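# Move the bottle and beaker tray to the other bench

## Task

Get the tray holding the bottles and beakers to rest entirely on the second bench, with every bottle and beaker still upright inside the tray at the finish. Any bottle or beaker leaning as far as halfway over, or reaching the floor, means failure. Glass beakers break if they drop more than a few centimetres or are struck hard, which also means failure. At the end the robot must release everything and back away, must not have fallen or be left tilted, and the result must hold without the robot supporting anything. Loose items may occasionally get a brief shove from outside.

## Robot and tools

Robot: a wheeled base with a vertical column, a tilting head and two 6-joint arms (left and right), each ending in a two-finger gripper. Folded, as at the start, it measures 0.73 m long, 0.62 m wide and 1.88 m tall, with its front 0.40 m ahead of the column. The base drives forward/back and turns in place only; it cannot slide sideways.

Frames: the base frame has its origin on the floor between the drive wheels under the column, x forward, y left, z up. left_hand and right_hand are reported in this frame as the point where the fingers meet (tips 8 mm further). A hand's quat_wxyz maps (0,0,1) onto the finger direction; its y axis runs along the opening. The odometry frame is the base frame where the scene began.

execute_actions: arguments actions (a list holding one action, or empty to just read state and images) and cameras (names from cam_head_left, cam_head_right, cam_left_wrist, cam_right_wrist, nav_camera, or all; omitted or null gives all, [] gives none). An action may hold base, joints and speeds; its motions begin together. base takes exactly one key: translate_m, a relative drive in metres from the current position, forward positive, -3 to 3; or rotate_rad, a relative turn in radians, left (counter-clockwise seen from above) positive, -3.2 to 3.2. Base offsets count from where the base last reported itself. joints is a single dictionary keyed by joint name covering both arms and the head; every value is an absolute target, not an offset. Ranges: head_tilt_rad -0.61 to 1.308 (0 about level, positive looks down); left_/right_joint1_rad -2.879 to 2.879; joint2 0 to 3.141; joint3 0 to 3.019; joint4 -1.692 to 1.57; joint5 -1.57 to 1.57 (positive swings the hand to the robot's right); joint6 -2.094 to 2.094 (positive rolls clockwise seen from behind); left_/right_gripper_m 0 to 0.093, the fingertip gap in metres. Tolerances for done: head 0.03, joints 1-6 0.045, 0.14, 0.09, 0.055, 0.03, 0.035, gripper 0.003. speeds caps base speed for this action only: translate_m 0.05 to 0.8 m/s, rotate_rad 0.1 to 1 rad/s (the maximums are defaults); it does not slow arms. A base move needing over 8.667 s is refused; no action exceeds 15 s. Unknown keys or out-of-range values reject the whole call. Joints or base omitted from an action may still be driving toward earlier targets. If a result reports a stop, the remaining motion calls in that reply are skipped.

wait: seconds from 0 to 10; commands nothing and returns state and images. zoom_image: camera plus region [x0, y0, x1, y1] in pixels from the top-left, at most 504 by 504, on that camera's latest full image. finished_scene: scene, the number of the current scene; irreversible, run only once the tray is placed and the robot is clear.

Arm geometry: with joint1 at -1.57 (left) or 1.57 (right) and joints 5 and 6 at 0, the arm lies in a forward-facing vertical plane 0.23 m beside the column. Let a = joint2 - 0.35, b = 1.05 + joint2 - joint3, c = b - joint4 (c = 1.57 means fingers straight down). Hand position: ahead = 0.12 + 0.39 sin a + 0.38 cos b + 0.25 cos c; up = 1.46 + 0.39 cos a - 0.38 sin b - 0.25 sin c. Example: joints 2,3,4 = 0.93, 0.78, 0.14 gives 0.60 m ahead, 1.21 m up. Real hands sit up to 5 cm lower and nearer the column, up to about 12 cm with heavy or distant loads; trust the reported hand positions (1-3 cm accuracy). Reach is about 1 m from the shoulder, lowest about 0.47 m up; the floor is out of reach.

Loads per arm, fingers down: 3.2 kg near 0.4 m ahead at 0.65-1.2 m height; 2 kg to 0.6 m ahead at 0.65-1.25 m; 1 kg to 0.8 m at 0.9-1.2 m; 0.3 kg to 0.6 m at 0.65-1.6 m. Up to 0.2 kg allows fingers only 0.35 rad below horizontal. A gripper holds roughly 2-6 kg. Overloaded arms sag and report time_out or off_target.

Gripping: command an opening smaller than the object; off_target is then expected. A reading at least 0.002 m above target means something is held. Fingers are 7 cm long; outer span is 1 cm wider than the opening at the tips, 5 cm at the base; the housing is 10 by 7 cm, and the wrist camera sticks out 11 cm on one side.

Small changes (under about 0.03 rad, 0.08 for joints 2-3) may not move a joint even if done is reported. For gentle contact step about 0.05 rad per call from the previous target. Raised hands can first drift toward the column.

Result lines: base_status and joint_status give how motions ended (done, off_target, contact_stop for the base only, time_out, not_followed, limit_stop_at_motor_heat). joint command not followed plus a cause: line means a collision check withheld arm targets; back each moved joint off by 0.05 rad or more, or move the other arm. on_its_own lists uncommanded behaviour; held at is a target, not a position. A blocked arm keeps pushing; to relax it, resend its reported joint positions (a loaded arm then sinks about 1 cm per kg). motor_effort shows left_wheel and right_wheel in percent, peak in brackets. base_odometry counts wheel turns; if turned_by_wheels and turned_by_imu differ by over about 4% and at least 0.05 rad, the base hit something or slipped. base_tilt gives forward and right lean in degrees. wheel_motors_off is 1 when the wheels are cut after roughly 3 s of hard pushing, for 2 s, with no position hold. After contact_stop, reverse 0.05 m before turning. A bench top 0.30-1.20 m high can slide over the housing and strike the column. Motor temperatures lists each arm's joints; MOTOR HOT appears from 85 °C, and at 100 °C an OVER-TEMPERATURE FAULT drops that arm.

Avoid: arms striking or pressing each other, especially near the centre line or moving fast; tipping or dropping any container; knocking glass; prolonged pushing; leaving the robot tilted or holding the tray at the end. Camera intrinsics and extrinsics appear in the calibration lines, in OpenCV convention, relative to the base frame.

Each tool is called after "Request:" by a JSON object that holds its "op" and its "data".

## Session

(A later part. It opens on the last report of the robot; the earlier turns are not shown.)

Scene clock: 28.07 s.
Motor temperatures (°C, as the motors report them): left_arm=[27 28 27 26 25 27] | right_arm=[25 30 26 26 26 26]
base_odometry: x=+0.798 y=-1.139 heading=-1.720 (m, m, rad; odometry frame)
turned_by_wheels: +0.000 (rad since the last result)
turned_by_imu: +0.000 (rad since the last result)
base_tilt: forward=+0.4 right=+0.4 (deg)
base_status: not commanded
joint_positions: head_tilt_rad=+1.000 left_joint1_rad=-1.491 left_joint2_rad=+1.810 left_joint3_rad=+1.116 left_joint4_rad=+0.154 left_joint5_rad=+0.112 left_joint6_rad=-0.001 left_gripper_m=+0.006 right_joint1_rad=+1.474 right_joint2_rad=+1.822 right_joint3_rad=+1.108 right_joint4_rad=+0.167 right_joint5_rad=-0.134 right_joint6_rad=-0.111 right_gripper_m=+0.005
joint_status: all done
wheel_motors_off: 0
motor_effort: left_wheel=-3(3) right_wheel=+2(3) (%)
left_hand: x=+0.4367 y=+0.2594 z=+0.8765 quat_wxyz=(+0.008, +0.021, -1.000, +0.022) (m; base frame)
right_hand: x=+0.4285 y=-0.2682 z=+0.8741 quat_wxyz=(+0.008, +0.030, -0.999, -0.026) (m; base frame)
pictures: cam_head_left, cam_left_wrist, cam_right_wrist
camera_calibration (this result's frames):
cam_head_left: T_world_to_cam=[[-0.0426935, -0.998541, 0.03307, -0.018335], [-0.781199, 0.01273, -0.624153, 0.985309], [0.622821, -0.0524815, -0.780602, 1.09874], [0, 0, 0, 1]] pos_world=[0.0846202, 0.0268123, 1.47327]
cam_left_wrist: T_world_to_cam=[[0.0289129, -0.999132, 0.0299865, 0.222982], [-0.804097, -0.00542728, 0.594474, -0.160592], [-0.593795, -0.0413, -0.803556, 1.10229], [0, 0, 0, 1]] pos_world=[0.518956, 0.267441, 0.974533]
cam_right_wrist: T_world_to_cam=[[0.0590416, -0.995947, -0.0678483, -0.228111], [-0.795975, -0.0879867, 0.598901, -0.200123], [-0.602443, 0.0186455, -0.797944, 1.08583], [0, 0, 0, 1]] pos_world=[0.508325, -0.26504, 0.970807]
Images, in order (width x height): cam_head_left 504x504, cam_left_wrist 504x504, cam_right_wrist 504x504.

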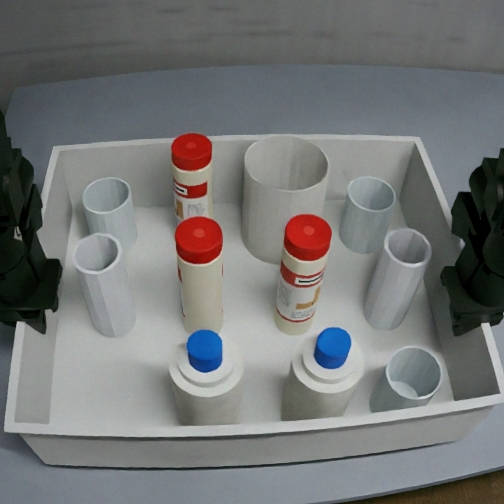

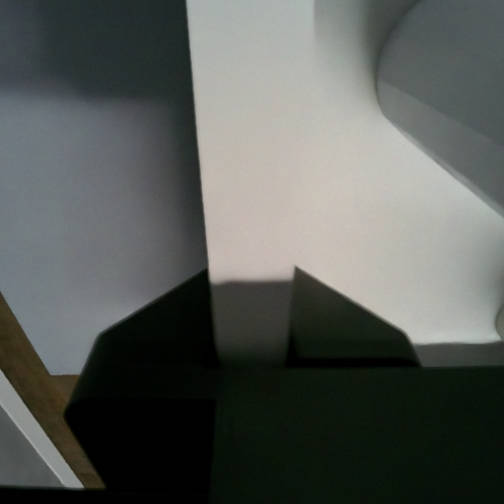

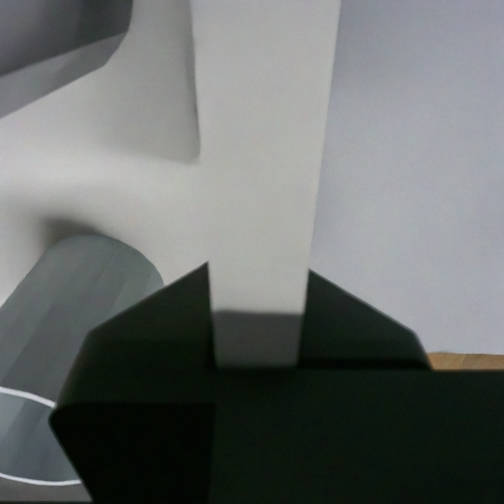

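Request:
{"op": "execute_actions", "data": {"actions": [{"joints":{"left_joint2_rad":1.65,"left_joint3_rad":1.035,"left_joint4_rad":0.12,"right_joint2_rad":1.65,"right_joint3_rad":1.035,"right_joint4_rad":0.125}}], "cameras": ["cam_head_left","cam_right_wrist"]}}

Request:
{"op": "execute_actions", "data": {"actions": [{"base":{"translate_m":-0.75},"speeds":{"translate_m":0.25}}], "cameras": ["cam_head_left","cam_right_wrist"]}}

Scene clock: 29.33 s.
Motor temperatures (°C, as the motors report them): left_arm=[27 29 27 26 26 27] | right_arm=[25 31 26 26 26 26]
base_odometry: x=+0.798 y=-1.139 heading=-1.720 (m, m, rad; odometry frame)
turned_by_wheels: +0.000 (rad since the last result)
turned_by_imu: +0.000 (rad since the last result)
base_tilt: forward=+0.4 right=+0.4 (deg)
base_status: not commanded
joint_positions: head_tilt_rad=+1.000 left_joint1_rad=-1.487 left_joint2_rad=+1.725 left_joint3_rad=+1.047 left_joint4_rad=+0.115 left_joint5_rad=+0.114 left_joint6_rad=+0.000 left_gripper_m=+0.006 right_joint1_rad=+1.470 right_joint2_rad=+1.737 right_joint3_rad=+1.044 right_joint4_rad=+0.127 right_joint5_rad=-0.136 right_joint6_rad=-0.117 right_gripper_m=+0.005
joint_status: all done
wheel_motors_off: 0
motor_effort: left_wheel=-3(3) right_wheel=+1(2) (%)
left_hand: x=+0.4327 y=+0.2594 z=+0.9081 quat_wxyz=(+0.019, +0.023, -0.999, +0.021) (m; base frame)
right_hand: x=+0.4268 y=-0.2679 z=+0.9053 quat_wxyz=(+0.018, +0.031, -0.999, -0.026) (m; base frame)
pictures: cam_head_left, cam_right_wrist
camera_calibration (this result's frames):
cam_head_left: T_world_to_cam=[[-0.0426935, -0.998541, 0.03307, -0.018335], [-0.781199, 0.01273, -0.624153, 0.985309], [0.622821, -0.0524815, -0.780602, 1.09874], [0, 0, 0, 1]] pos_world=[0.0846202, 0.0268123, 1.47327]
cam_right_wrist: T_world_to_cam=[[0.059899, -0.995854, -0.0684618, -0.225397], [-0.783821, -0.0893918, 0.614519, -0.239833], [-0.618091, 0.0168528, -0.785926, 1.10505], [0, 0, 0, 1]] pos_world=[0.508537, -0.264524, 1.00044]
Images, in order (width x height): cam_head_left 504x504, cam_right_wrist 504x504.

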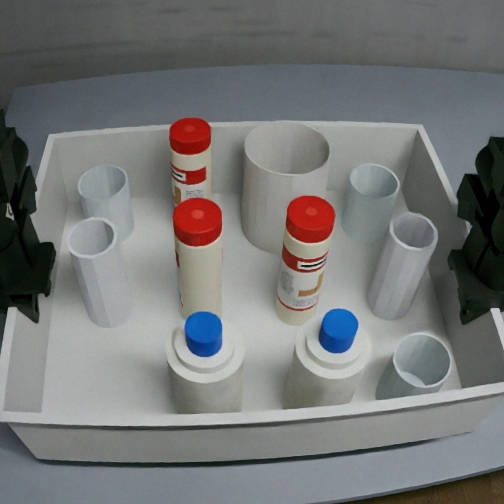

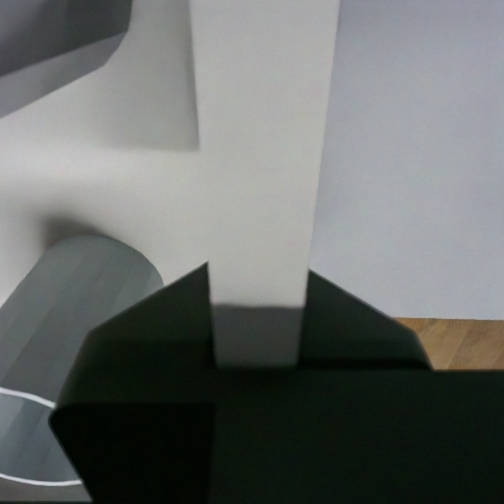

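Scene clock: 33.20 s.
Motor temperatures (°C, as the motors report them): left_arm=[27 29 27 26 26 27] | right_arm=[25 31 26 26 27 26]
base_odometry: x=+0.909 y=-0.397 heading=-1.721 (m, m, rad; odometry frame)
turned_by_wheels: +0.000 (rad since the last result)
turned_by_imu: -0.001 (rad since the last result)
base_tilt: forward=+0.4 right=+0.4 (deg)
base_status: done
joint_positions: head_tilt_rad=+1.001 left_joint1_rad=-1.487 left_joint2_rad=+1.722 left_joint3_rad=+1.042 left_joint4_rad=+0.113 left_joint5_rad=+0.113 left_joint6_rad=-0.001 left_gripper_m=+0.006 right_joint1_rad=+1.470 right_joint2_rad=+1.735 right_joint3_rad=+1.041 right_joint4_rad=+0.125 right_joint5_rad=-0.137 right_joint6_rad=-0.118 right_gripper_m=+0.005
joint_status: not commanded
wheel_motors_off: 0
motor_effort: left_wheel=-2(42) right_wheel=+1(37) (%)
left_hand: x=+0.4306 y=+0.2598 z=+0.9095 quat_wxyz=(+0.021, +0.023, -0.999, +0.020) (m; base frame)
right_hand: x=+0.4257 y=-0.2676 z=+0.9063 quat_wxyz=(+0.020, +0.031, -0.999, -0.026) (m; base frame)
pictures: cam_head_left, cam_right_wrist
camera_calibration (this result's frames):
cam_head_left: T_world_to_cam=[[-0.0426801, -0.998541, 0.0330873, -0.0183624], [-0.781452, 0.01273, -0.623836, 0.984833], [0.622504, -0.0524815, -0.780855, 1.09915], [0, 0, 0, 1]] pos_world=[0.0845931, 0.0268123, 1.47326]
cam_right_wrist: T_world_to_cam=[[0.0605959, -0.995736, -0.0695526, -0.224276], [-0.782169, -0.0906575, 0.616436, -0.244021], [-0.620113, 0.0170484, -0.784327, 1.10458], [0, 0, 0, 1]] pos_world=[0.507691, -0.264273, 1.00118]
Images, in order (width x height): cam_head_left 504x504, cam_right_wrist 504x504.

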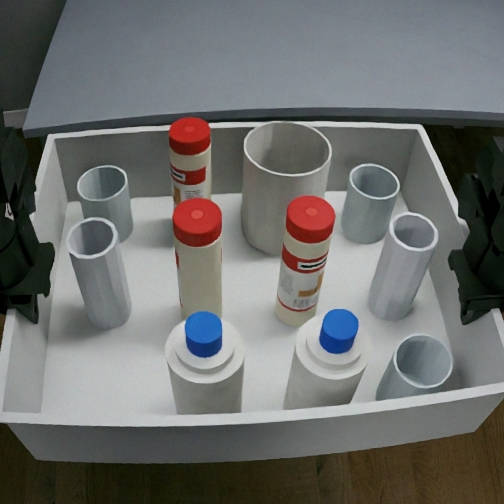

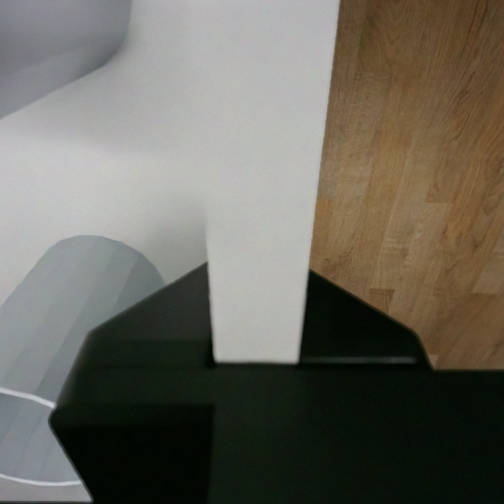

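Request:
{"op": "execute_actions", "data": {"actions": [{"base":{"rotate_rad":-2.7},"speeds":{"rotate_rad":0.45},"joints":{"head_tilt_rad":0.5}}], "cameras": ["cam_head_left","nav_camera"]}}

Scene clock: 41.10 s.
Motor temperatures (°C, as the motors report them): left_arm=[27 31 27 26 26 27] | right_arm=[25 32 26 26 27 26]
base_odometry: x=+0.909 y=-0.397 heading=+1.864 (m, m, rad; odometry frame)
turned_by_wheels: -2.699 (rad since the last result)
turned_by_imu: -2.680 (rad since the last result)
base_tilt: forward=+0.4 right=+0.4 (deg)
base_status: done
joint_positions: head_tilt_rad=+0.518 left_joint1_rad=-1.488 left_joint2_rad=+1.722 left_joint3_rad=+1.043 left_joint4_rad=+0.113 left_joint5_rad=+0.113 left_joint6_rad=-0.002 left_gripper_m=+0.006 right_joint1_rad=+1.468 right_joint2_rad=+1.735 right_joint3_rad=+1.042 right_joint4_rad=+0.125 right_joint5_rad=-0.138 right_joint6_rad=-0.119 right_gripper_m=+0.005
joint_status: all done
wheel_motors_off: 0
motor_effort: left_wheel=+6(56) right_wheel=-6(45) (%)
left_hand: x=+0.4313 y=+0.2591 z=+0.9094 quat_wxyz=(+0.020, +0.024, -0.999, +0.021) (m; base frame)
right_hand: x=+0.4264 y=-0.2684 z=+0.9063 quat_wxyz=(+0.019, +0.032, -0.999, -0.027) (m; base frame)
pictures: cam_head_left, nav_camera
camera_calibration (this result's frames):
cam_head_left: T_world_to_cam=[[-0.0531617, -0.998541, 0.00949673, 0.0184912], [-0.402613, 0.01273, -0.915282, 1.41472], [0.913825, -0.0524815, -0.402702, 0.502225], [0, 0, 0, 1]] pos_world=[0.111621, 0.0268123, 1.49694]
Images, in order (width x height): cam_head_left 504x504, nav_camera 504x504.

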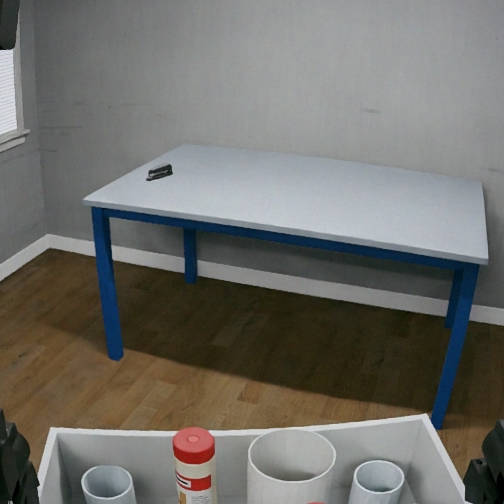

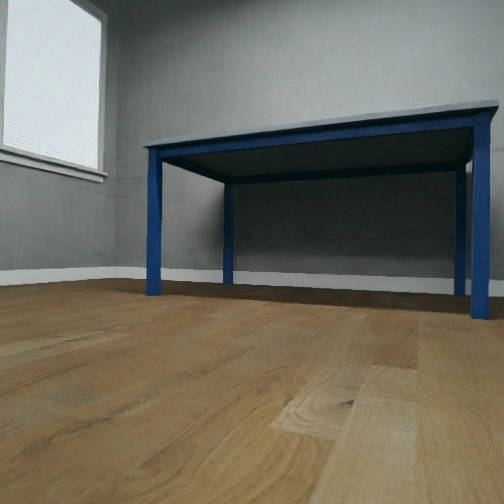

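Request:
{"op": "execute_actions", "data": {"actions": [{"base":{"rotate_rad":0.23},"speeds":{"rotate_rad":0.35}}], "cameras": []}}

Request:
{"op": "execute_actions", "data": {"actions": [{"base":{"translate_m":0.92},"speeds":{"translate_m":0.35}}], "cameras": ["cam_head_left"]}}

Request:
{"op": "execute_actions", "data": {"actions": [{"base":{"rotate_rad":-0.73},"speeds":{"rotate_rad":0.35}}], "cameras": ["cam_head_left","nav_camera"]}}

Scene clock: 43.80 s.
Motor temperatures (°C, as the motors report them): left_arm=[27 31 27 26 27 27] | right_arm=[25 33 26 26 28 26]
base_odometry: x=+0.909 y=-0.397 heading=+2.093 (m, m, rad; odometry frame)
turned_by_wheels: +0.229 (rad since the last result)
turned_by_imu: +0.227 (rad since the last result)
base_tilt: forward=+0.4 right=+0.4 (deg)
base_status: done
joint_positions: head_tilt_rad=+0.518 left_joint1_rad=-1.480 left_joint2_rad=+1.722 left_joint3_rad=+1.043 left_joint4_rad=+0.113 left_joint5_rad=+0.116 left_joint6_rad=-0.001 left_gripper_m=+0.006 right_joint1_rad=+1.476 right_joint2_rad=+1.735 right_joint3_rad=+1.043 right_joint4_rad=+0.125 right_joint5_rad=-0.135 right_joint6_rad=-0.119 right_gripper_m=+0.005
joint_status: not commanded
wheel_motors_off: 0
motor_effort: left_wheel=-6(28) right_wheel=+6(27) (%)
left_hand: x=+0.4312 y=+0.2635 z=+0.9096 quat_wxyz=(+0.020, +0.025, -0.999, +0.019) (m; base frame)
right_hand: x=+0.4275 y=-0.2643 z=+0.9059 quat_wxyz=(+0.018, +0.033, -0.999, -0.028) (m; base frame)
pictures: none
No camera images: the call's "cameras" was empty. Leave "cameras" out to get every camera's image.

Scene clock: 47.70 s.
Motor temperatures (°C, as the motors report them): left_arm=[27 31 27 26 27 27] | right_arm=[25 33 26 26 28 26]
base_odometry: x=+0.451 y=+0.401 heading=+2.091 (m, m, rad; odometry frame)
turned_by_wheels: -0.002 (rad since the last result)
turned_by_imu: -0.004 (rad since the last result)
base_tilt: forward=+0.4 right=+0.4 (deg)
base_status: done
joint_positions: head_tilt_rad=+0.518 left_joint1_rad=-1.481 left_joint2_rad=+1.720 left_joint3_rad=+1.052 left_joint4_rad=+0.113 left_joint5_rad=+0.116 left_joint6_rad=+0.001 left_gripper_m=+0.006 right_joint1_rad=+1.475 right_joint2_rad=+1.734 right_joint3_rad=+1.048 right_joint4_rad=+0.125 right_joint5_rad=-0.136 right_joint6_rad=-0.115 right_gripper_m=+0.005
joint_status: not commanded
wheel_motors_off: 0
motor_effort: left_wheel=-2(55) right_wheel=+2(63) (%)
left_hand: x=+0.4377 y=+0.2633 z=+0.9095 quat_wxyz=(+0.015, +0.024, -0.999, +0.020) (m; base frame)
right_hand: x=+0.4310 y=-0.2645 z=+0.9058 quat_wxyz=(+0.015, +0.032, -0.999, -0.028) (m; base frame)
pictures: cam_head_left
camera_calibration (this result's frames):
cam_head_left: T_world_to_cam=[[-0.0531667, -0.998541, 0.00946903, 0.0185341], [-0.402136, 0.01273, -0.915491, 1.41502], [0.914035, -0.0524815, -0.402226, 0.501481], [0, 0, 0, 1]] pos_world=[0.111644, 0.0268123, 1.49697]
Images, in order (width x height): cam_head_left 504x504.

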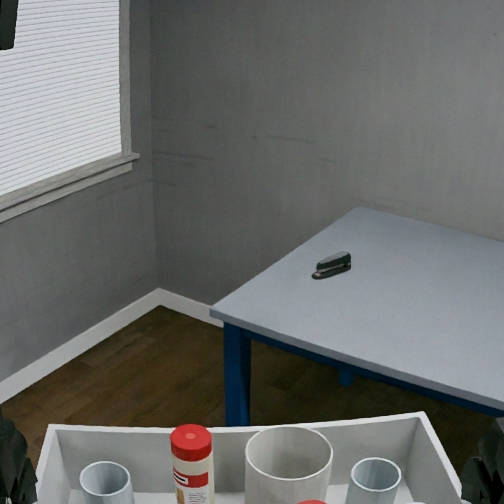

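Scene clock: 50.73 s.
Motor temperatures (°C, as the motors report them): left_arm=[27 32 27 26 27 27] | right_arm=[25 33 26 26 28 26]
base_odometry: x=+0.451 y=+0.401 heading=+1.362 (m, m, rad; odometry frame)
turned_by_wheels: -0.729 (rad since the last result)
turned_by_imu: -0.723 (rad since the last result)
base_tilt: forward=+0.4 right=+0.4 (deg)
base_status: done
joint_positions: head_tilt_rad=+0.518 left_joint1_rad=-1.488 left_joint2_rad=+1.720 left_joint3_rad=+1.052 left_joint4_rad=+0.113 left_joint5_rad=+0.112 left_joint6_rad=+0.001 left_gripper_m=+0.006 right_joint1_rad=+1.469 right_joint2_rad=+1.734 right_joint3_rad=+1.046 right_joint4_rad=+0.125 right_joint5_rad=-0.139 right_joint6_rad=-0.115 right_gripper_m=+0.005
joint_status: not commanded
wheel_motors_off: 0
motor_effort: left_wheel=+6(41) right_wheel=-5(46) (%)
left_hand: x=+0.4378 y=+0.2592 z=+0.9092 quat_wxyz=(+0.015, +0.021, -0.999, +0.021) (m; base frame)
right_hand: x=+0.4297 y=-0.2682 z=+0.9062 quat_wxyz=(+0.016, +0.030, -0.999, -0.027) (m; base frame)
pictures: cam_head_left, nav_camera
camera_calibration (this result's frames):
cam_head_left: T_world_to_cam=[[-0.0531667, -0.998541, 0.00946903, 0.0185341], [-0.402136, 0.01273, -0.915491, 1.41502], [0.914035, -0.0524815, -0.402226, 0.501481], [0, 0, 0, 1]] pos_world=[0.111644, 0.0268123, 1.49697]
Images, in order (width x height): cam_head_left 504x504, nav_camera 504x504.

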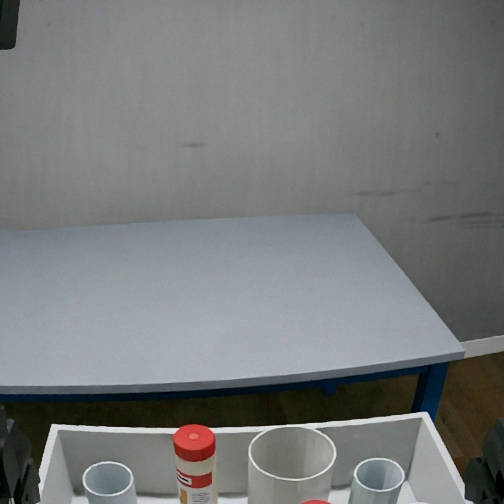

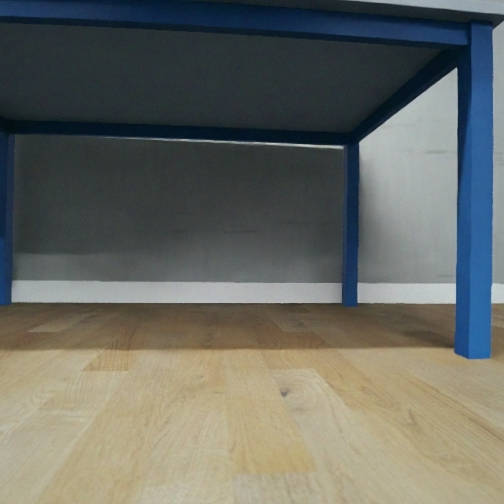

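Request:
{"op": "execute_actions", "data": {"actions": [{"base":{"translate_m":0.65},"speeds":{"translate_m":0.25},"joints":{"head_tilt_rad":0.9}}], "cameras": ["cam_head_left","cam_left_wrist","cam_right_wrist"]}}

Scene clock: 55.00 s.
Motor temperatures (°C, as the motors report them): left_arm=[27 32 27 26 27 27] | right_arm=[25 34 26 26 28 26]
base_odometry: x=+0.586 y=+1.037 heading=+1.361 (m, m, rad; odometry frame)
turned_by_wheels: -0.001 (rad since the last result)
turned_by_imu: -0.003 (rad since the last result)
base_tilt: forward=+0.4 right=+0.4 (deg)
base_status: done
joint_positions: head_tilt_rad=+0.901 left_joint1_rad=-1.487 left_joint2_rad=+1.720 left_joint3_rad=+1.053 left_joint4_rad=+0.114 left_joint5_rad=+0.113 left_joint6_rad=-0.002 left_gripper_m=+0.006 right_joint1_rad=+1.470 right_joint2_rad=+1.733 right_joint3_rad=+1.049 right_joint4_rad=+0.125 right_joint5_rad=-0.139 right_joint6_rad=-0.117 right_gripper_m=+0.005
joint_status: all done
wheel_motors_off: 0
motor_effort: left_wheel=-1(68) right_wheel=+2(46) (%)
left_hand: x=+0.4391 y=+0.2597 z=+0.9094 quat_wxyz=(+0.013, +0.023, -0.999, +0.021) (m; base frame)
right_hand: x=+0.4320 y=-0.2678 z=+0.9063 quat_wxyz=(+0.014, +0.031, -0.999, -0.027) (m; base frame)
pictures: cam_head_left, cam_left_wrist, cam_right_wrist
camera_calibration (this result's frames):
cam_head_left: T_world_to_cam=[[-0.0457678, -0.998541, 0.0286647, -0.0113972], [-0.715323, 0.01273, -0.698678, 1.09678], [0.697293, -0.0524815, -0.714862, 0.993778], [0, 0, 0, 1]] pos_world=[0.0910786, 0.0268123, 1.47704]
cam_left_wrist: T_world_to_cam=[[0.0327202, -0.999095, 0.0271642, 0.223067], [-0.797228, -0.00969789, 0.603601, -0.188455], [-0.602792, -0.041406, -0.796824, 1.12807], [0, 0, 0, 1]] pos_world=[0.522452, 0.267746, 1.00657]
cam_right_wrist: T_world_to_cam=[[0.0608096, -0.995696, -0.0699362, -0.224627], [-0.788516, -0.09088, 0.608262, -0.229063], [-0.612, 0.0181576, -0.790649, 1.111], [0, 0, 0, 1]] pos_world=[0.512975, -0.264651, 1.00204]
Images, in order (width x height): cam_head_left 504x504, cam_left_wrist 504x504, cam_right_wrist 504x504.

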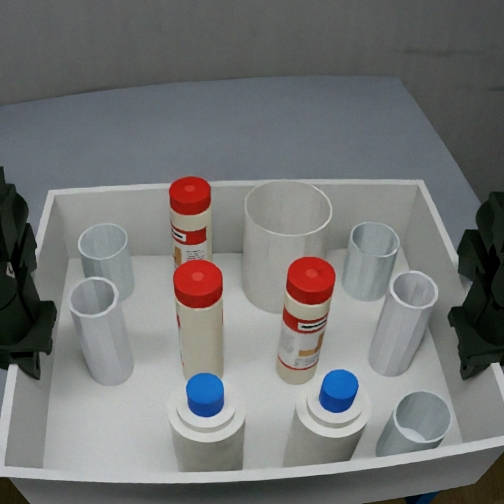

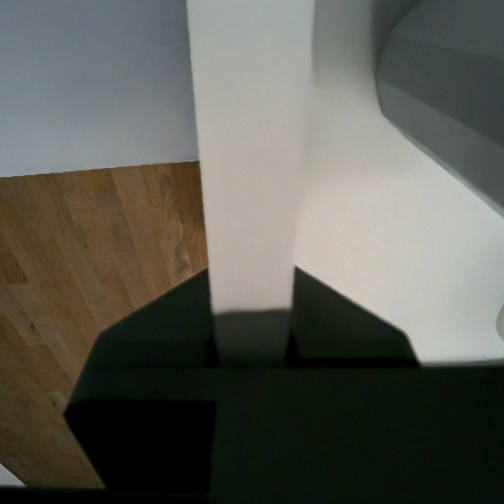

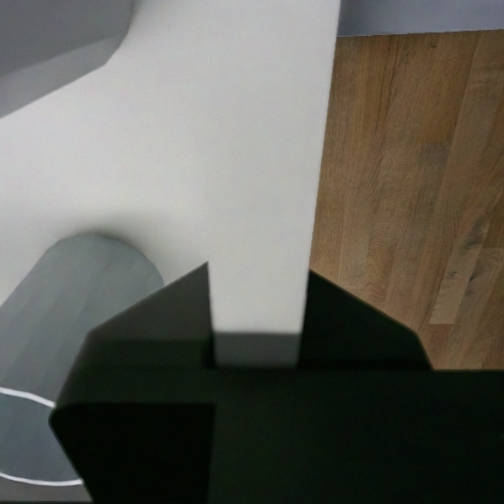

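Request:
{"op": "execute_actions", "data": {"actions": [{"base":{"translate_m":0.24},"speeds":{"translate_m":0.15},"joints":{"head_tilt_rad":1.15}}], "cameras": ["cam_head_left","cam_head_right","cam_right_wrist"]}}

Request:
{"op": "execute_actions", "data": {"actions": [{"joints":{"left_joint2_rad":1.75,"left_joint3_rad":1.11,"left_joint4_rad":0.165,"right_joint2_rad":1.75,"right_joint3_rad":1.11,"right_joint4_rad":0.175}}], "cameras": ["cam_head_right"]}}

Scene clock: 57.93 s.
Motor temperatures (°C, as the motors report them): left_arm=[27 32 27 26 27 27] | right_arm=[25 34 26 26 29 26]
base_odometry: x=+0.636 y=+1.272 heading=+1.361 (m, m, rad; odometry frame)
turned_by_wheels: +0.000 (rad since the last result)
turned_by_imu: -0.001 (rad since the last result)
base_tilt: forward=+0.4 right=+0.5 (deg)
base_status: done
joint_positions: head_tilt_rad=+1.148 left_joint1_rad=-1.487 left_joint2_rad=+1.719 left_joint3_rad=+1.052 left_joint4_rad=+0.114 left_joint5_rad=+0.113 left_joint6_rad=-0.002 left_gripper_m=+0.006 right_joint1_rad=+1.470 right_joint2_rad=+1.732 right_joint3_rad=+1.049 right_joint4_rad=+0.124 right_joint5_rad=-0.138 right_joint6_rad=-0.117 right_gripper_m=+0.005
joint_status: all done
wheel_motors_off: 0
motor_effort: left_wheel=+0(42) right_wheel=+1(37) (%)
left_hand: x=+0.4390 y=+0.2598 z=+0.9097 quat_wxyz=(+0.013, +0.023, -0.999, +0.021) (m; base frame)
right_hand: x=+0.4321 y=-0.2676 z=+0.9065 quat_wxyz=(+0.014, +0.031, -0.999, -0.027) (m; base frame)
pictures: cam_head_left, cam_head_right, cam_right_wrist
camera_calibration (this result's frames):
cam_head_left: T_world_to_cam=[[-0.0373596, -0.998541, 0.0389951, -0.0277264], [-0.864576, 0.01273, -0.502341, 0.801887], [0.501111, -0.0524815, -0.86379, 1.23294], [0, 0, 0, 1]] pos_world=[0.0744186, 0.0268123, 1.4689]
cam_head_right: T_world_to_cam=[[-0.0320364, -0.998536, 0.0435785, -0.103043], [-0.872448, 0.00666474, -0.488661, 0.77705], [0.487656, -0.0536749, -0.871385, 1.24279], [0, 0, 0, 1]] pos_world=[0.068583, -0.041365, 1.46715]
cam_right_wrist: T_world_to_cam=[[0.0610108, -0.995687, -0.0698873, -0.224543], [-0.788485, -0.0910098, 0.608283, -0.229187], [-0.61202, 0.0179933, -0.790637, 1.11121], [0, 0, 0, 1]] pos_world=[0.513071, -0.264428, 1.00228]
Images, in order (width x height): cam_head_left 504x504, cam_head_right 504x504, cam_right_wrist 504x504.

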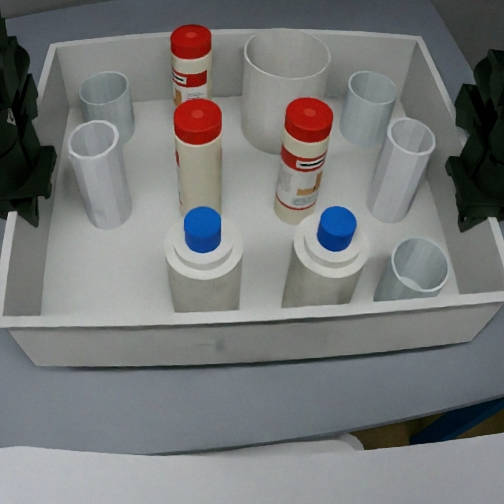

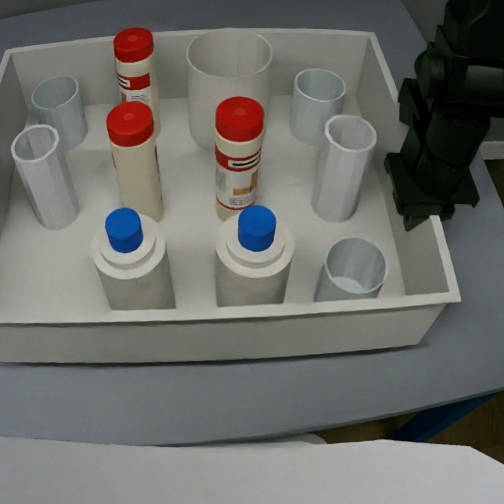

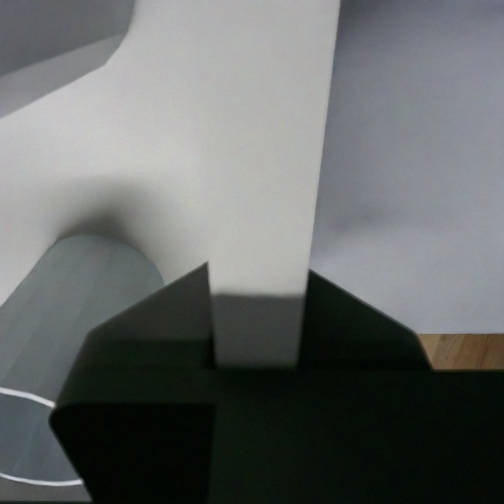

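Scene clock: 58.77 s.
Motor temperatures (°C, as the motors report them): left_arm=[27 32 27 26 27 27] | right_arm=[25 34 26 26 29 26]
base_odometry: x=+0.636 y=+1.272 heading=+1.361 (m, m, rad; odometry frame)
turned_by_wheels: +0.000 (rad since the last result)
turned_by_imu: +0.000 (rad since the last result)
base_tilt: forward=+0.4 right=+0.4 (deg)
base_status: not commanded
joint_positions: head_tilt_rad=+1.148 left_joint1_rad=-1.489 left_joint2_rad=+1.804 left_joint3_rad=+1.125 left_joint4_rad=+0.152 left_joint5_rad=+0.117 left_joint6_rad=-0.007 left_gripper_m=+0.006 right_joint1_rad=+1.477 right_joint2_rad=+1.808 right_joint3_rad=+1.121 right_joint4_rad=+0.154 right_joint5_rad=-0.131 right_joint6_rad=-0.115 right_gripper_m=+0.005
joint_status: all done
wheel_motors_off: 0
motor_effort: left_wheel=-1(2) right_wheel=+1(1) (%)
left_hand: x=+0.4454 y=+0.2607 z=+0.8780 quat_wxyz=(+0.001, +0.024, -0.999, +0.023) (m; base frame)
right_hand: x=+0.4409 y=-0.2671 z=+0.8774 quat_wxyz=(+0.002, +0.034, -0.999, -0.025) (m; base frame)
pictures: cam_head_right
camera_calibration (this result's frames):
cam_head_right: T_world_to_cam=[[-0.0320364, -0.998536, 0.0435785, -0.103043], [-0.872448, 0.00666474, -0.488661, 0.77705], [0.487655, -0.0536749, -0.871385, 1.24279], [0, 0, 0, 1]] pos_world=[0.068583, -0.041365, 1.46715]
Images, in order (width x height): cam_head_right 504x504.

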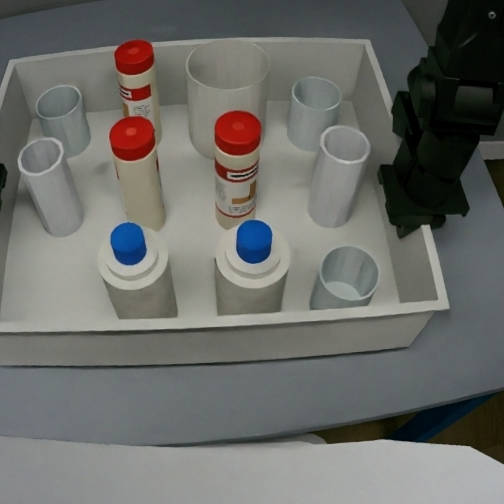

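Margins fine. Lower in steps.

Request:
{"op": "execute_actions", "data": {"actions": [{"joints":{"left_joint2_rad":1.815,"left_joint3_rad":1.165,"left_joint4_rad":0.185,"right_joint2_rad":1.815,"right_joint3_rad":1.165,"right_joint4_rad":0.185}}], "cameras": []}}

Request:
{"op": "execute_actions", "data": {"actions": [{"joints":{"left_joint2_rad":1.855,"left_joint3_rad":1.19,"right_joint2_rad":1.855,"right_joint3_rad":1.19}}], "cameras": []}}

Request:
{"op": "execute_actions", "data": {"actions": [{"joints":{"left_joint2_rad":1.89,"left_joint3_rad":1.21,"right_joint2_rad":1.89,"right_joint3_rad":1.21}}], "cameras": ["cam_head_right"]}}

Scene clock: 60.03 s.
Motor temperatures (°C, as the motors report them): left_arm=[27 32 27 26 27 27] | right_arm=[25 34 26 26 29 26]
base_odometry: x=+0.636 y=+1.272 heading=+1.361 (m, m, rad; odometry frame)
turned_by_wheels: +0.000 (rad since the last result)
turned_by_imu: +0.000 (rad since the last result)
base_tilt: forward=+0.3 right=+0.4 (deg)
base_status: not commanded
joint_positions: head_tilt_rad=+1.148 left_joint1_rad=-1.490 left_joint2_rad=+1.871 left_joint3_rad=+1.177 left_joint4_rad=+0.167 left_joint5_rad=+0.117 left_joint6_rad=-0.010 left_gripper_m=+0.006 right_joint1_rad=+1.481 right_joint2_rad=+1.874 right_joint3_rad=+1.177 right_joint4_rad=+0.163 right_joint5_rad=-0.129 right_joint6_rad=-0.115 right_gripper_m=+0.005
joint_status: all done
wheel_motors_off: 0
motor_effort: left_wheel=-1(2) right_wheel=+1(2) (%)
left_hand: x=+0.4417 y=+0.2615 z=+0.8532 quat_wxyz=(+0.001, +0.025, -0.999, +0.023) (m; base frame)
right_hand: x=+0.4392 y=-0.2668 z=+0.8528 quat_wxyz=(+0.002, +0.035, -0.999, -0.026) (m; base frame)
pictures: none
No camera images: the call's "cameras" was empty. Leave "cameras" out to get every camera's image.

Scene clock: 60.77 s.
Motor temperatures (°C, as the motors report them): left_arm=[27 32 27 26 27 27] | right_arm=[25 34 26 26 29 26]
base_odometry: x=+0.636 y=+1.272 heading=+1.361 (m, m, rad; odometry frame)
turned_by_wheels: +0.000 (rad since the last result)
turned_by_imu: +0.000 (rad since the last result)
base_tilt: forward=+0.4 right=+0.4 (deg)
base_status: not commanded
joint_positions: head_tilt_rad=+1.148 left_joint1_rad=-1.490 left_joint2_rad=+1.905 left_joint3_rad=+1.199 left_joint4_rad=+0.167 left_joint5_rad=+0.116 left_joint6_rad=-0.010 left_gripper_m=+0.006 right_joint1_rad=+1.482 right_joint2_rad=+1.911 right_joint3_rad=+1.203 right_joint4_rad=+0.163 right_joint5_rad=-0.129 right_joint6_rad=-0.115 right_gripper_m=+0.005
joint_status: all done
wheel_motors_off: 0
motor_effort: left_wheel=-1(1) right_wheel=+0(1) (%)
left_hand: x=+0.4348 y=+0.2623 z=+0.8410 quat_wxyz=(+0.007, +0.026, -0.999, +0.023) (m; base frame)
right_hand: x=+0.4324 y=-0.2664 z=+0.8394 quat_wxyz=(+0.008, +0.034, -0.999, -0.027) (m; base frame)
pictures: none
No camera images: the call's "cameras" was empty. Leave "cameras" out to get every camera's image.

Scene clock: 61.33 s.
Motor temperatures (°C, as the motors report them): left_arm=[27 32 27 26 27 27] | right_arm=[25 34 26 26 29 26]
base_odometry: x=+0.636 y=+1.272 heading=+1.361 (m, m, rad; odometry frame)
turned_by_wheels: +0.000 (rad since the last result)
turned_by_imu: +0.000 (rad since the last result)
base_tilt: forward=+0.4 right=+0.4 (deg)
base_status: not commanded
joint_positions: head_tilt_rad=+1.148 left_joint1_rad=-1.491 left_joint2_rad=+1.927 left_joint3_rad=+1.217 left_joint4_rad=+0.180 left_joint5_rad=+0.118 left_joint6_rad=-0.012 left_gripper_m=+0.006 right_joint1_rad=+1.483 right_joint2_rad=+1.926 right_joint3_rad=+1.217 right_joint4_rad=+0.173 right_joint5_rad=-0.126 right_joint6_rad=-0.116 right_gripper_m=+0.005
joint_status: all done
wheel_motors_off: 0
motor_effort: left_wheel=+0(1) right_wheel=+1(1) (%)
left_hand: x=+0.4357 y=+0.2616 z=+0.8328 quat_wxyz=(+0.002, +0.026, -0.999, +0.025) (m; base frame)
right_hand: x=+0.4343 y=-0.2670 z=+0.8335 quat_wxyz=(+0.003, +0.035, -0.999, -0.025) (m; base frame)
pictures: cam_head_right
camera_calibration (this result's frames):
cam_head_right: T_world_to_cam=[[-0.0320364, -0.998536, 0.0435785, -0.103043], [-0.872448, 0.00666474, -0.488661, 0.77705], [0.487655, -0.0536749, -0.871385, 1.24279], [0, 0, 0, 1]] pos_world=[0.068583, -0.041365, 1.46715]
Images, in order (width x height): cam_head_right 504x504.

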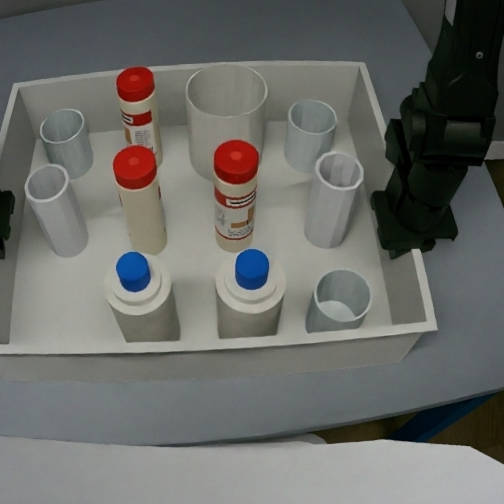

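Request:
{"op": "execute_actions", "data": {"actions": [{"joints":{"left_joint2_rad":1.93,"left_joint3_rad":1.225,"right_joint2_rad":1.93,"right_joint3_rad":1.225}}], "cameras": []}}

Request:
{"op": "execute_actions", "data": {"actions": [{"joints":{"left_gripper_m":0.05,"right_gripper_m":0.05,"left_joint5_rad":0.07,"right_joint5_rad":-0.08}}], "cameras": ["cam_left_wrist","cam_right_wrist","cam_head_left"]}}

Scene clock: 62.17 s.
Motor temperatures (°C, as the motors report them): left_arm=[27 32 27 26 27 27] | right_arm=[25 34 26 26 29 26]
base_odometry: x=+0.636 y=+1.272 heading=+1.361 (m, m, rad; odometry frame)
turned_by_wheels: +0.000 (rad since the last result)
turned_by_imu: +0.000 (rad since the last result)
base_tilt: forward=+0.4 right=+0.4 (deg)
base_status: not commanded
joint_positions: head_tilt_rad=+1.148 left_joint1_rad=-1.491 left_joint2_rad=+1.935 left_joint3_rad=+1.225 left_joint4_rad=+0.180 left_joint5_rad=+0.121 left_joint6_rad=-0.012 left_gripper_m=+0.006 right_joint1_rad=+1.483 right_joint2_rad=+1.931 right_joint3_rad=+1.221 right_joint4_rad=+0.174 right_joint5_rad=-0.125 right_joint6_rad=-0.116 right_gripper_m=+0.005
joint_status: all done
wheel_motors_off: 0
motor_effort: left_wheel=+0(1) right_wheel=+1(2) (%)
left_hand: x=+0.4361 y=+0.2614 z=+0.8297 quat_wxyz=(+0.002, +0.026, -0.999, +0.026) (m; base frame)
right_hand: x=+0.4346 y=-0.2673 z=+0.8318 quat_wxyz=(+0.003, +0.035, -0.999, -0.025) (m; base frame)
pictures: none
No camera images: the call's "cameras" was empty. Leave "cameras" out to get every camera's image.

Scene clock: 62.77 s.
Motor temperatures (°C, as the motors report them): left_arm=[27 32 27 26 27 27] | right_arm=[25 34 26 26 28 26]
base_odometry: x=+0.636 y=+1.272 heading=+1.361 (m, m, rad; odometry frame)
turned_by_wheels: +0.000 (rad since the last result)
turned_by_imu: +0.000 (rad since the last result)
base_tilt: forward=+0.4 right=+0.4 (deg)
base_status: not commanded
joint_positions: head_tilt_rad=+1.148 left_joint1_rad=-1.497 left_joint2_rad=+1.935 left_joint3_rad=+1.225 left_joint4_rad=+0.180 left_joint5_rad=+0.072 left_joint6_rad=-0.012 left_gripper_m=+0.050 right_joint1_rad=+1.486 right_joint2_rad=+1.931 right_joint3_rad=+1.222 right_joint4_rad=+0.174 right_joint5_rad=-0.083 right_joint6_rad=-0.100 right_gripper_m=+0.050
joint_status: all done
wheel_motors_off: 0
motor_effort: left_wheel=+0(0) right_wheel=+1(1) (%)
left_hand: x=+0.4359 y=+0.2657 z=+0.8293 quat_wxyz=(+0.002, +0.025, -1.000, +0.004) (m; base frame)
right_hand: x=+0.4348 y=-0.2721 z=+0.8314 quat_wxyz=(+0.004, +0.028, -1.000, -0.005) (m; base frame)
pictures: cam_head_left, cam_left_wrist, cam_right_wrist
camera_calibration (this result's frames):
cam_head_left: T_world_to_cam=[[-0.0373596, -0.998541, 0.0389951, -0.0277265], [-0.864577, 0.01273, -0.50234, 0.801886], [0.50111, -0.0524815, -0.863791, 1.23294], [0, 0, 0, 1]] pos_world=[0.0744185, 0.0268123, 1.4689]
cam_left_wrist: T_world_to_cam=[[0.0355915, -0.999351, -0.00562092, 0.257325], [-0.809836, -0.0321368, 0.585776, -0.11635], [-0.585576, -0.0162966, -0.810454, 1.05964], [0, 0, 0, 1]] pos_world=[0.517115, 0.270687, 0.928388]
cam_right_wrist: T_world_to_cam=[[0.0558506, -0.998103, -0.0258887, -0.269356], [-0.801632, -0.0602838, 0.594771, -0.156425], [-0.595203, -0.0124651, -0.803478, 1.04868], [0, 0, 0, 1]] pos_world=[0.513824, -0.265203, 0.928654]
Images, in order (width x height): cam_head_left 504x504, cam_left_wrist 504x504, cam_right_wrist 504x504.

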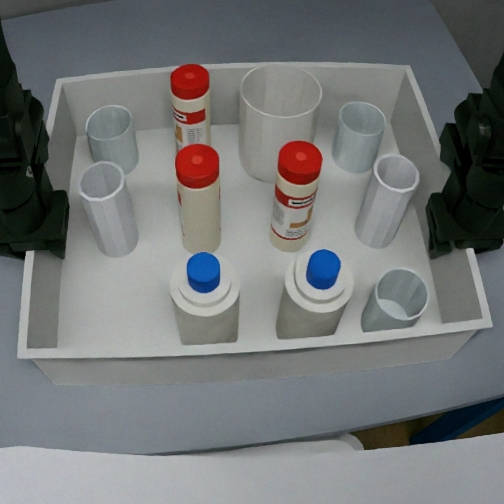

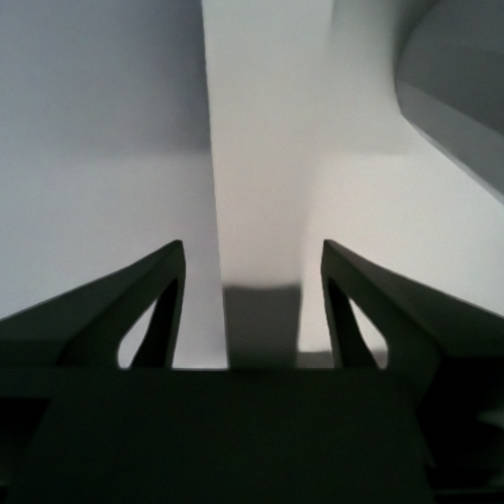

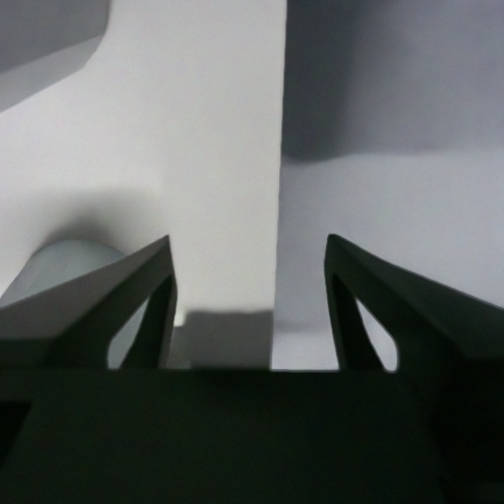

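Request:
{"op": "execute_actions", "data": {"actions": [{"joints":{"left_joint2_rad":1.74,"left_joint3_rad":1.06,"left_joint4_rad":0.17,"right_joint2_rad":1.74,"right_joint3_rad":1.06,"right_joint4_rad":0.17}}], "cameras": ["cam_head_left","cam_left_wrist","cam_right_wrist"]}}

Request:
{"op": "execute_actions", "data": {"actions": [{"joints":{"left_joint2_rad":1.45,"left_joint3_rad":0.95,"left_joint4_rad":-0.02,"right_joint2_rad":1.45,"right_joint3_rad":0.95,"right_joint4_rad":-0.02}}], "cameras": ["cam_head_left"]}}

Request:
{"op": "execute_actions", "data": {"actions": [{"base":{"translate_m":-0.8},"joints":{"head_tilt_rad":0.75}}], "cameras": ["cam_head_left"]}}

Scene clock: 64.20 s.
Motor temperatures (°C, as the motors report them): left_arm=[27 32 27 26 27 27] | right_arm=[25 33 26 26 28 26]
base_odometry: x=+0.636 y=+1.272 heading=+1.361 (m, m, rad; odometry frame)
turned_by_wheels: +0.000 (rad since the last result)
turned_by_imu: +0.000 (rad since the last result)
base_tilt: forward=+0.4 right=+0.4 (deg)
base_status: not commanded
joint_positions: head_tilt_rad=+1.148 left_joint1_rad=-1.497 left_joint2_rad=+1.730 left_joint3_rad=+1.061 left_joint4_rad=+0.175 left_joint5_rad=+0.072 left_joint6_rad=-0.012 left_gripper_m=+0.050 right_joint1_rad=+1.486 right_joint2_rad=+1.735 right_joint3_rad=+1.066 right_joint4_rad=+0.174 right_joint5_rad=-0.083 right_joint6_rad=-0.099 right_gripper_m=+0.050
joint_status: all done
wheel_motors_off: 0
motor_effort: left_wheel=-1(1) right_wheel=+0(2) (%)
left_hand: x=+0.4533 y=+0.2614 z=+0.9054 quat_wxyz=(-0.015, +0.023, -1.000, +0.004) (m; base frame)
right_hand: x=+0.4535 y=-0.2675 z=+0.9038 quat_wxyz=(-0.015, +0.029, -0.999, -0.004) (m; base frame)
pictures: cam_head_left, cam_left_wrist, cam_right_wrist
camera_calibration (this result's frames):
cam_head_left: T_world_to_cam=[[-0.0373596, -0.998541, 0.0389951, -0.0277265], [-0.864577, 0.01273, -0.50234, 0.801886], [0.50111, -0.0524815, -0.86379, 1.23294], [0, 0, 0, 1]] pos_world=[0.0744185, 0.0268123, 1.4689]
cam_left_wrist: T_world_to_cam=[[0.0335384, -0.999421, -0.0057109, 0.253917], [-0.829908, -0.031033, 0.557037, -0.112121], [-0.556892, -0.0139426, -0.830468, 1.13592], [0, 0, 0, 1]] pos_world=[0.53102, 0.266128, 1.00725]
cam_right_wrist: T_world_to_cam=[[0.0589646, -0.998019, -0.021919, -0.269004], [-0.824593, -0.0610704, 0.562421, -0.14473], [-0.562646, -0.0150887, -0.82656, 1.12336], [0, 0, 0, 1]] pos_world=[0.528572, -0.260359, 1.00403]
Images, in order (width x height): cam_head_left 504x504, cam_left_wrist 504x504, cam_right_wrist 504x504.

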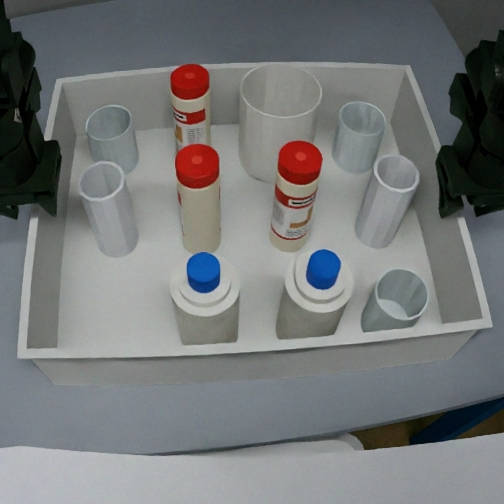

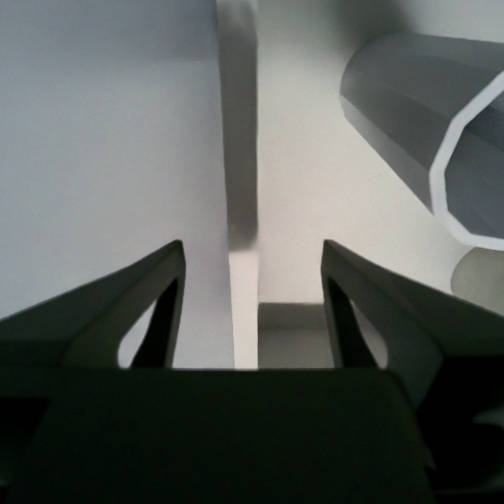

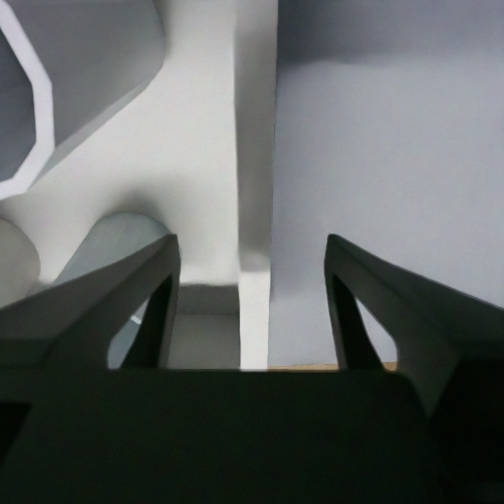

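Scene clock: 65.40 s.
Motor temperatures (°C, as the motors report them): left_arm=[27 32 27 26 27 27] | right_arm=[25 33 26 26 28 26]
base_odometry: x=+0.636 y=+1.272 heading=+1.361 (m, m, rad; odometry frame)
turned_by_wheels: +0.000 (rad since the last result)
turned_by_imu: +0.000 (rad since the last result)
base_tilt: forward=+0.4 right=+0.5 (deg)
base_status: not commanded
joint_positions: head_tilt_rad=+1.148 left_joint1_rad=-1.497 left_joint2_rad=+1.434 left_joint3_rad=+0.956 left_joint4_rad=-0.020 left_joint5_rad=+0.072 left_joint6_rad=-0.012 left_gripper_m=+0.050 right_joint1_rad=+1.486 right_joint2_rad=+1.431 right_joint3_rad=+0.950 right_joint4_rad=-0.012 right_joint5_rad=-0.083 right_joint6_rad=-0.099 right_gripper_m=+0.050
joint_status: all done
wheel_motors_off: 0
motor_effort: left_wheel=-1(2) right_wheel=+1(3) (%)
left_hand: x=+0.4881 y=+0.2561 z=+1.0085 quat_wxyz=(-0.014, +0.023, -1.000, +0.004) (m; base frame)
right_hand: x=+0.4872 y=-0.2612 z=+1.0098 quat_wxyz=(-0.016, +0.029, -0.999, -0.004) (m; base frame)
pictures: cam_head_left
camera_calibration (this result's frames):
cam_head_left: T_world_to_cam=[[-0.0373596, -0.998541, 0.0389951, -0.0277265], [-0.864577, 0.01273, -0.50234, 0.801886], [0.50111, -0.0524815, -0.863791, 1.23294], [0, 0, 0, 1]] pos_world=[0.0744185, 0.0268123, 1.4689]
Images, in order (width x height): cam_head_left 504x504.

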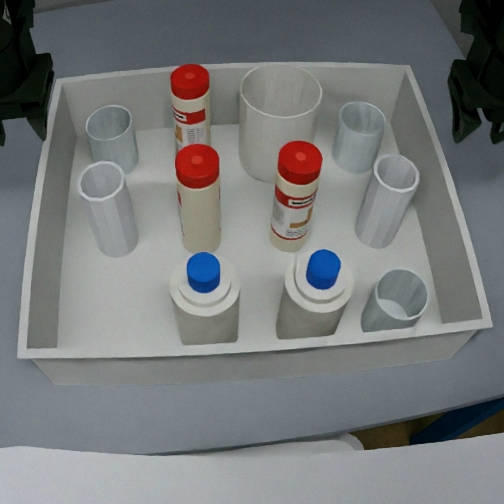

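Scene clock: 68.27 s.
Motor temperatures (°C, as the motors report them): left_arm=[27 32 27 26 27 27] | right_arm=[25 33 26 26 28 26]
base_odometry: x=+0.469 y=+0.489 heading=+1.361 (m, m, rad; odometry frame)
turned_by_wheels: -0.001 (rad since the last result)
turned_by_imu: -0.001 (rad since the last result)
base_tilt: forward=+0.4 right=+0.4 (deg)
base_status: done
joint_positions: head_tilt_rad=+0.766 left_joint1_rad=-1.497 left_joint2_rad=+1.438 left_joint3_rad=+0.951 left_joint4_rad=-0.020 left_joint5_rad=+0.072 left_joint6_rad=-0.012 left_gripper_m=+0.050 right_joint1_rad=+1.486 right_joint2_rad=+1.435 right_joint3_rad=+0.946 right_joint4_rad=-0.012 right_joint5_rad=-0.082 right_joint6_rad=-0.099 right_gripper_m=+0.050
joint_status: all done
wheel_motors_off: 0
motor_effort: left_wheel=-2(42) right_wheel=+1(59) (%)
left_hand: x=+0.4831 y=+0.2560 z=+1.0070 quat_wxyz=(-0.009, +0.024, -1.000, +0.004) (m; base frame)
right_hand: x=+0.4828 y=-0.2614 z=+1.0084 quat_wxyz=(-0.012, +0.029, -0.999, -0.004) (m; base frame)
pictures: cam_head_left
camera_calibration (this result's frames):
cam_head_left: T_world_to_cam=[[-0.0492168, -0.998541, 0.0222276, -0.00131157], [-0.614517, 0.01273, -0.788801, 1.23053], [0.787367, -0.0524815, -0.614246, 0.834326], [0, 0, 0, 1]] pos_world=[0.0991978, 0.0268123, 1.48316]
Images, in order (width x height): cam_head_left 504x504.

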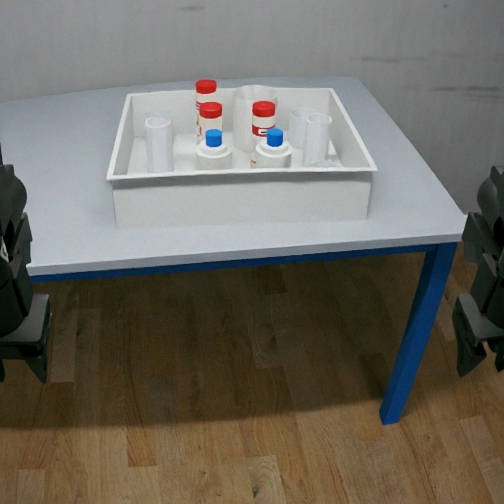

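Request:
{"op": "finished_scene", "data": {"scene": 2}}

The scene is finished: the task was done.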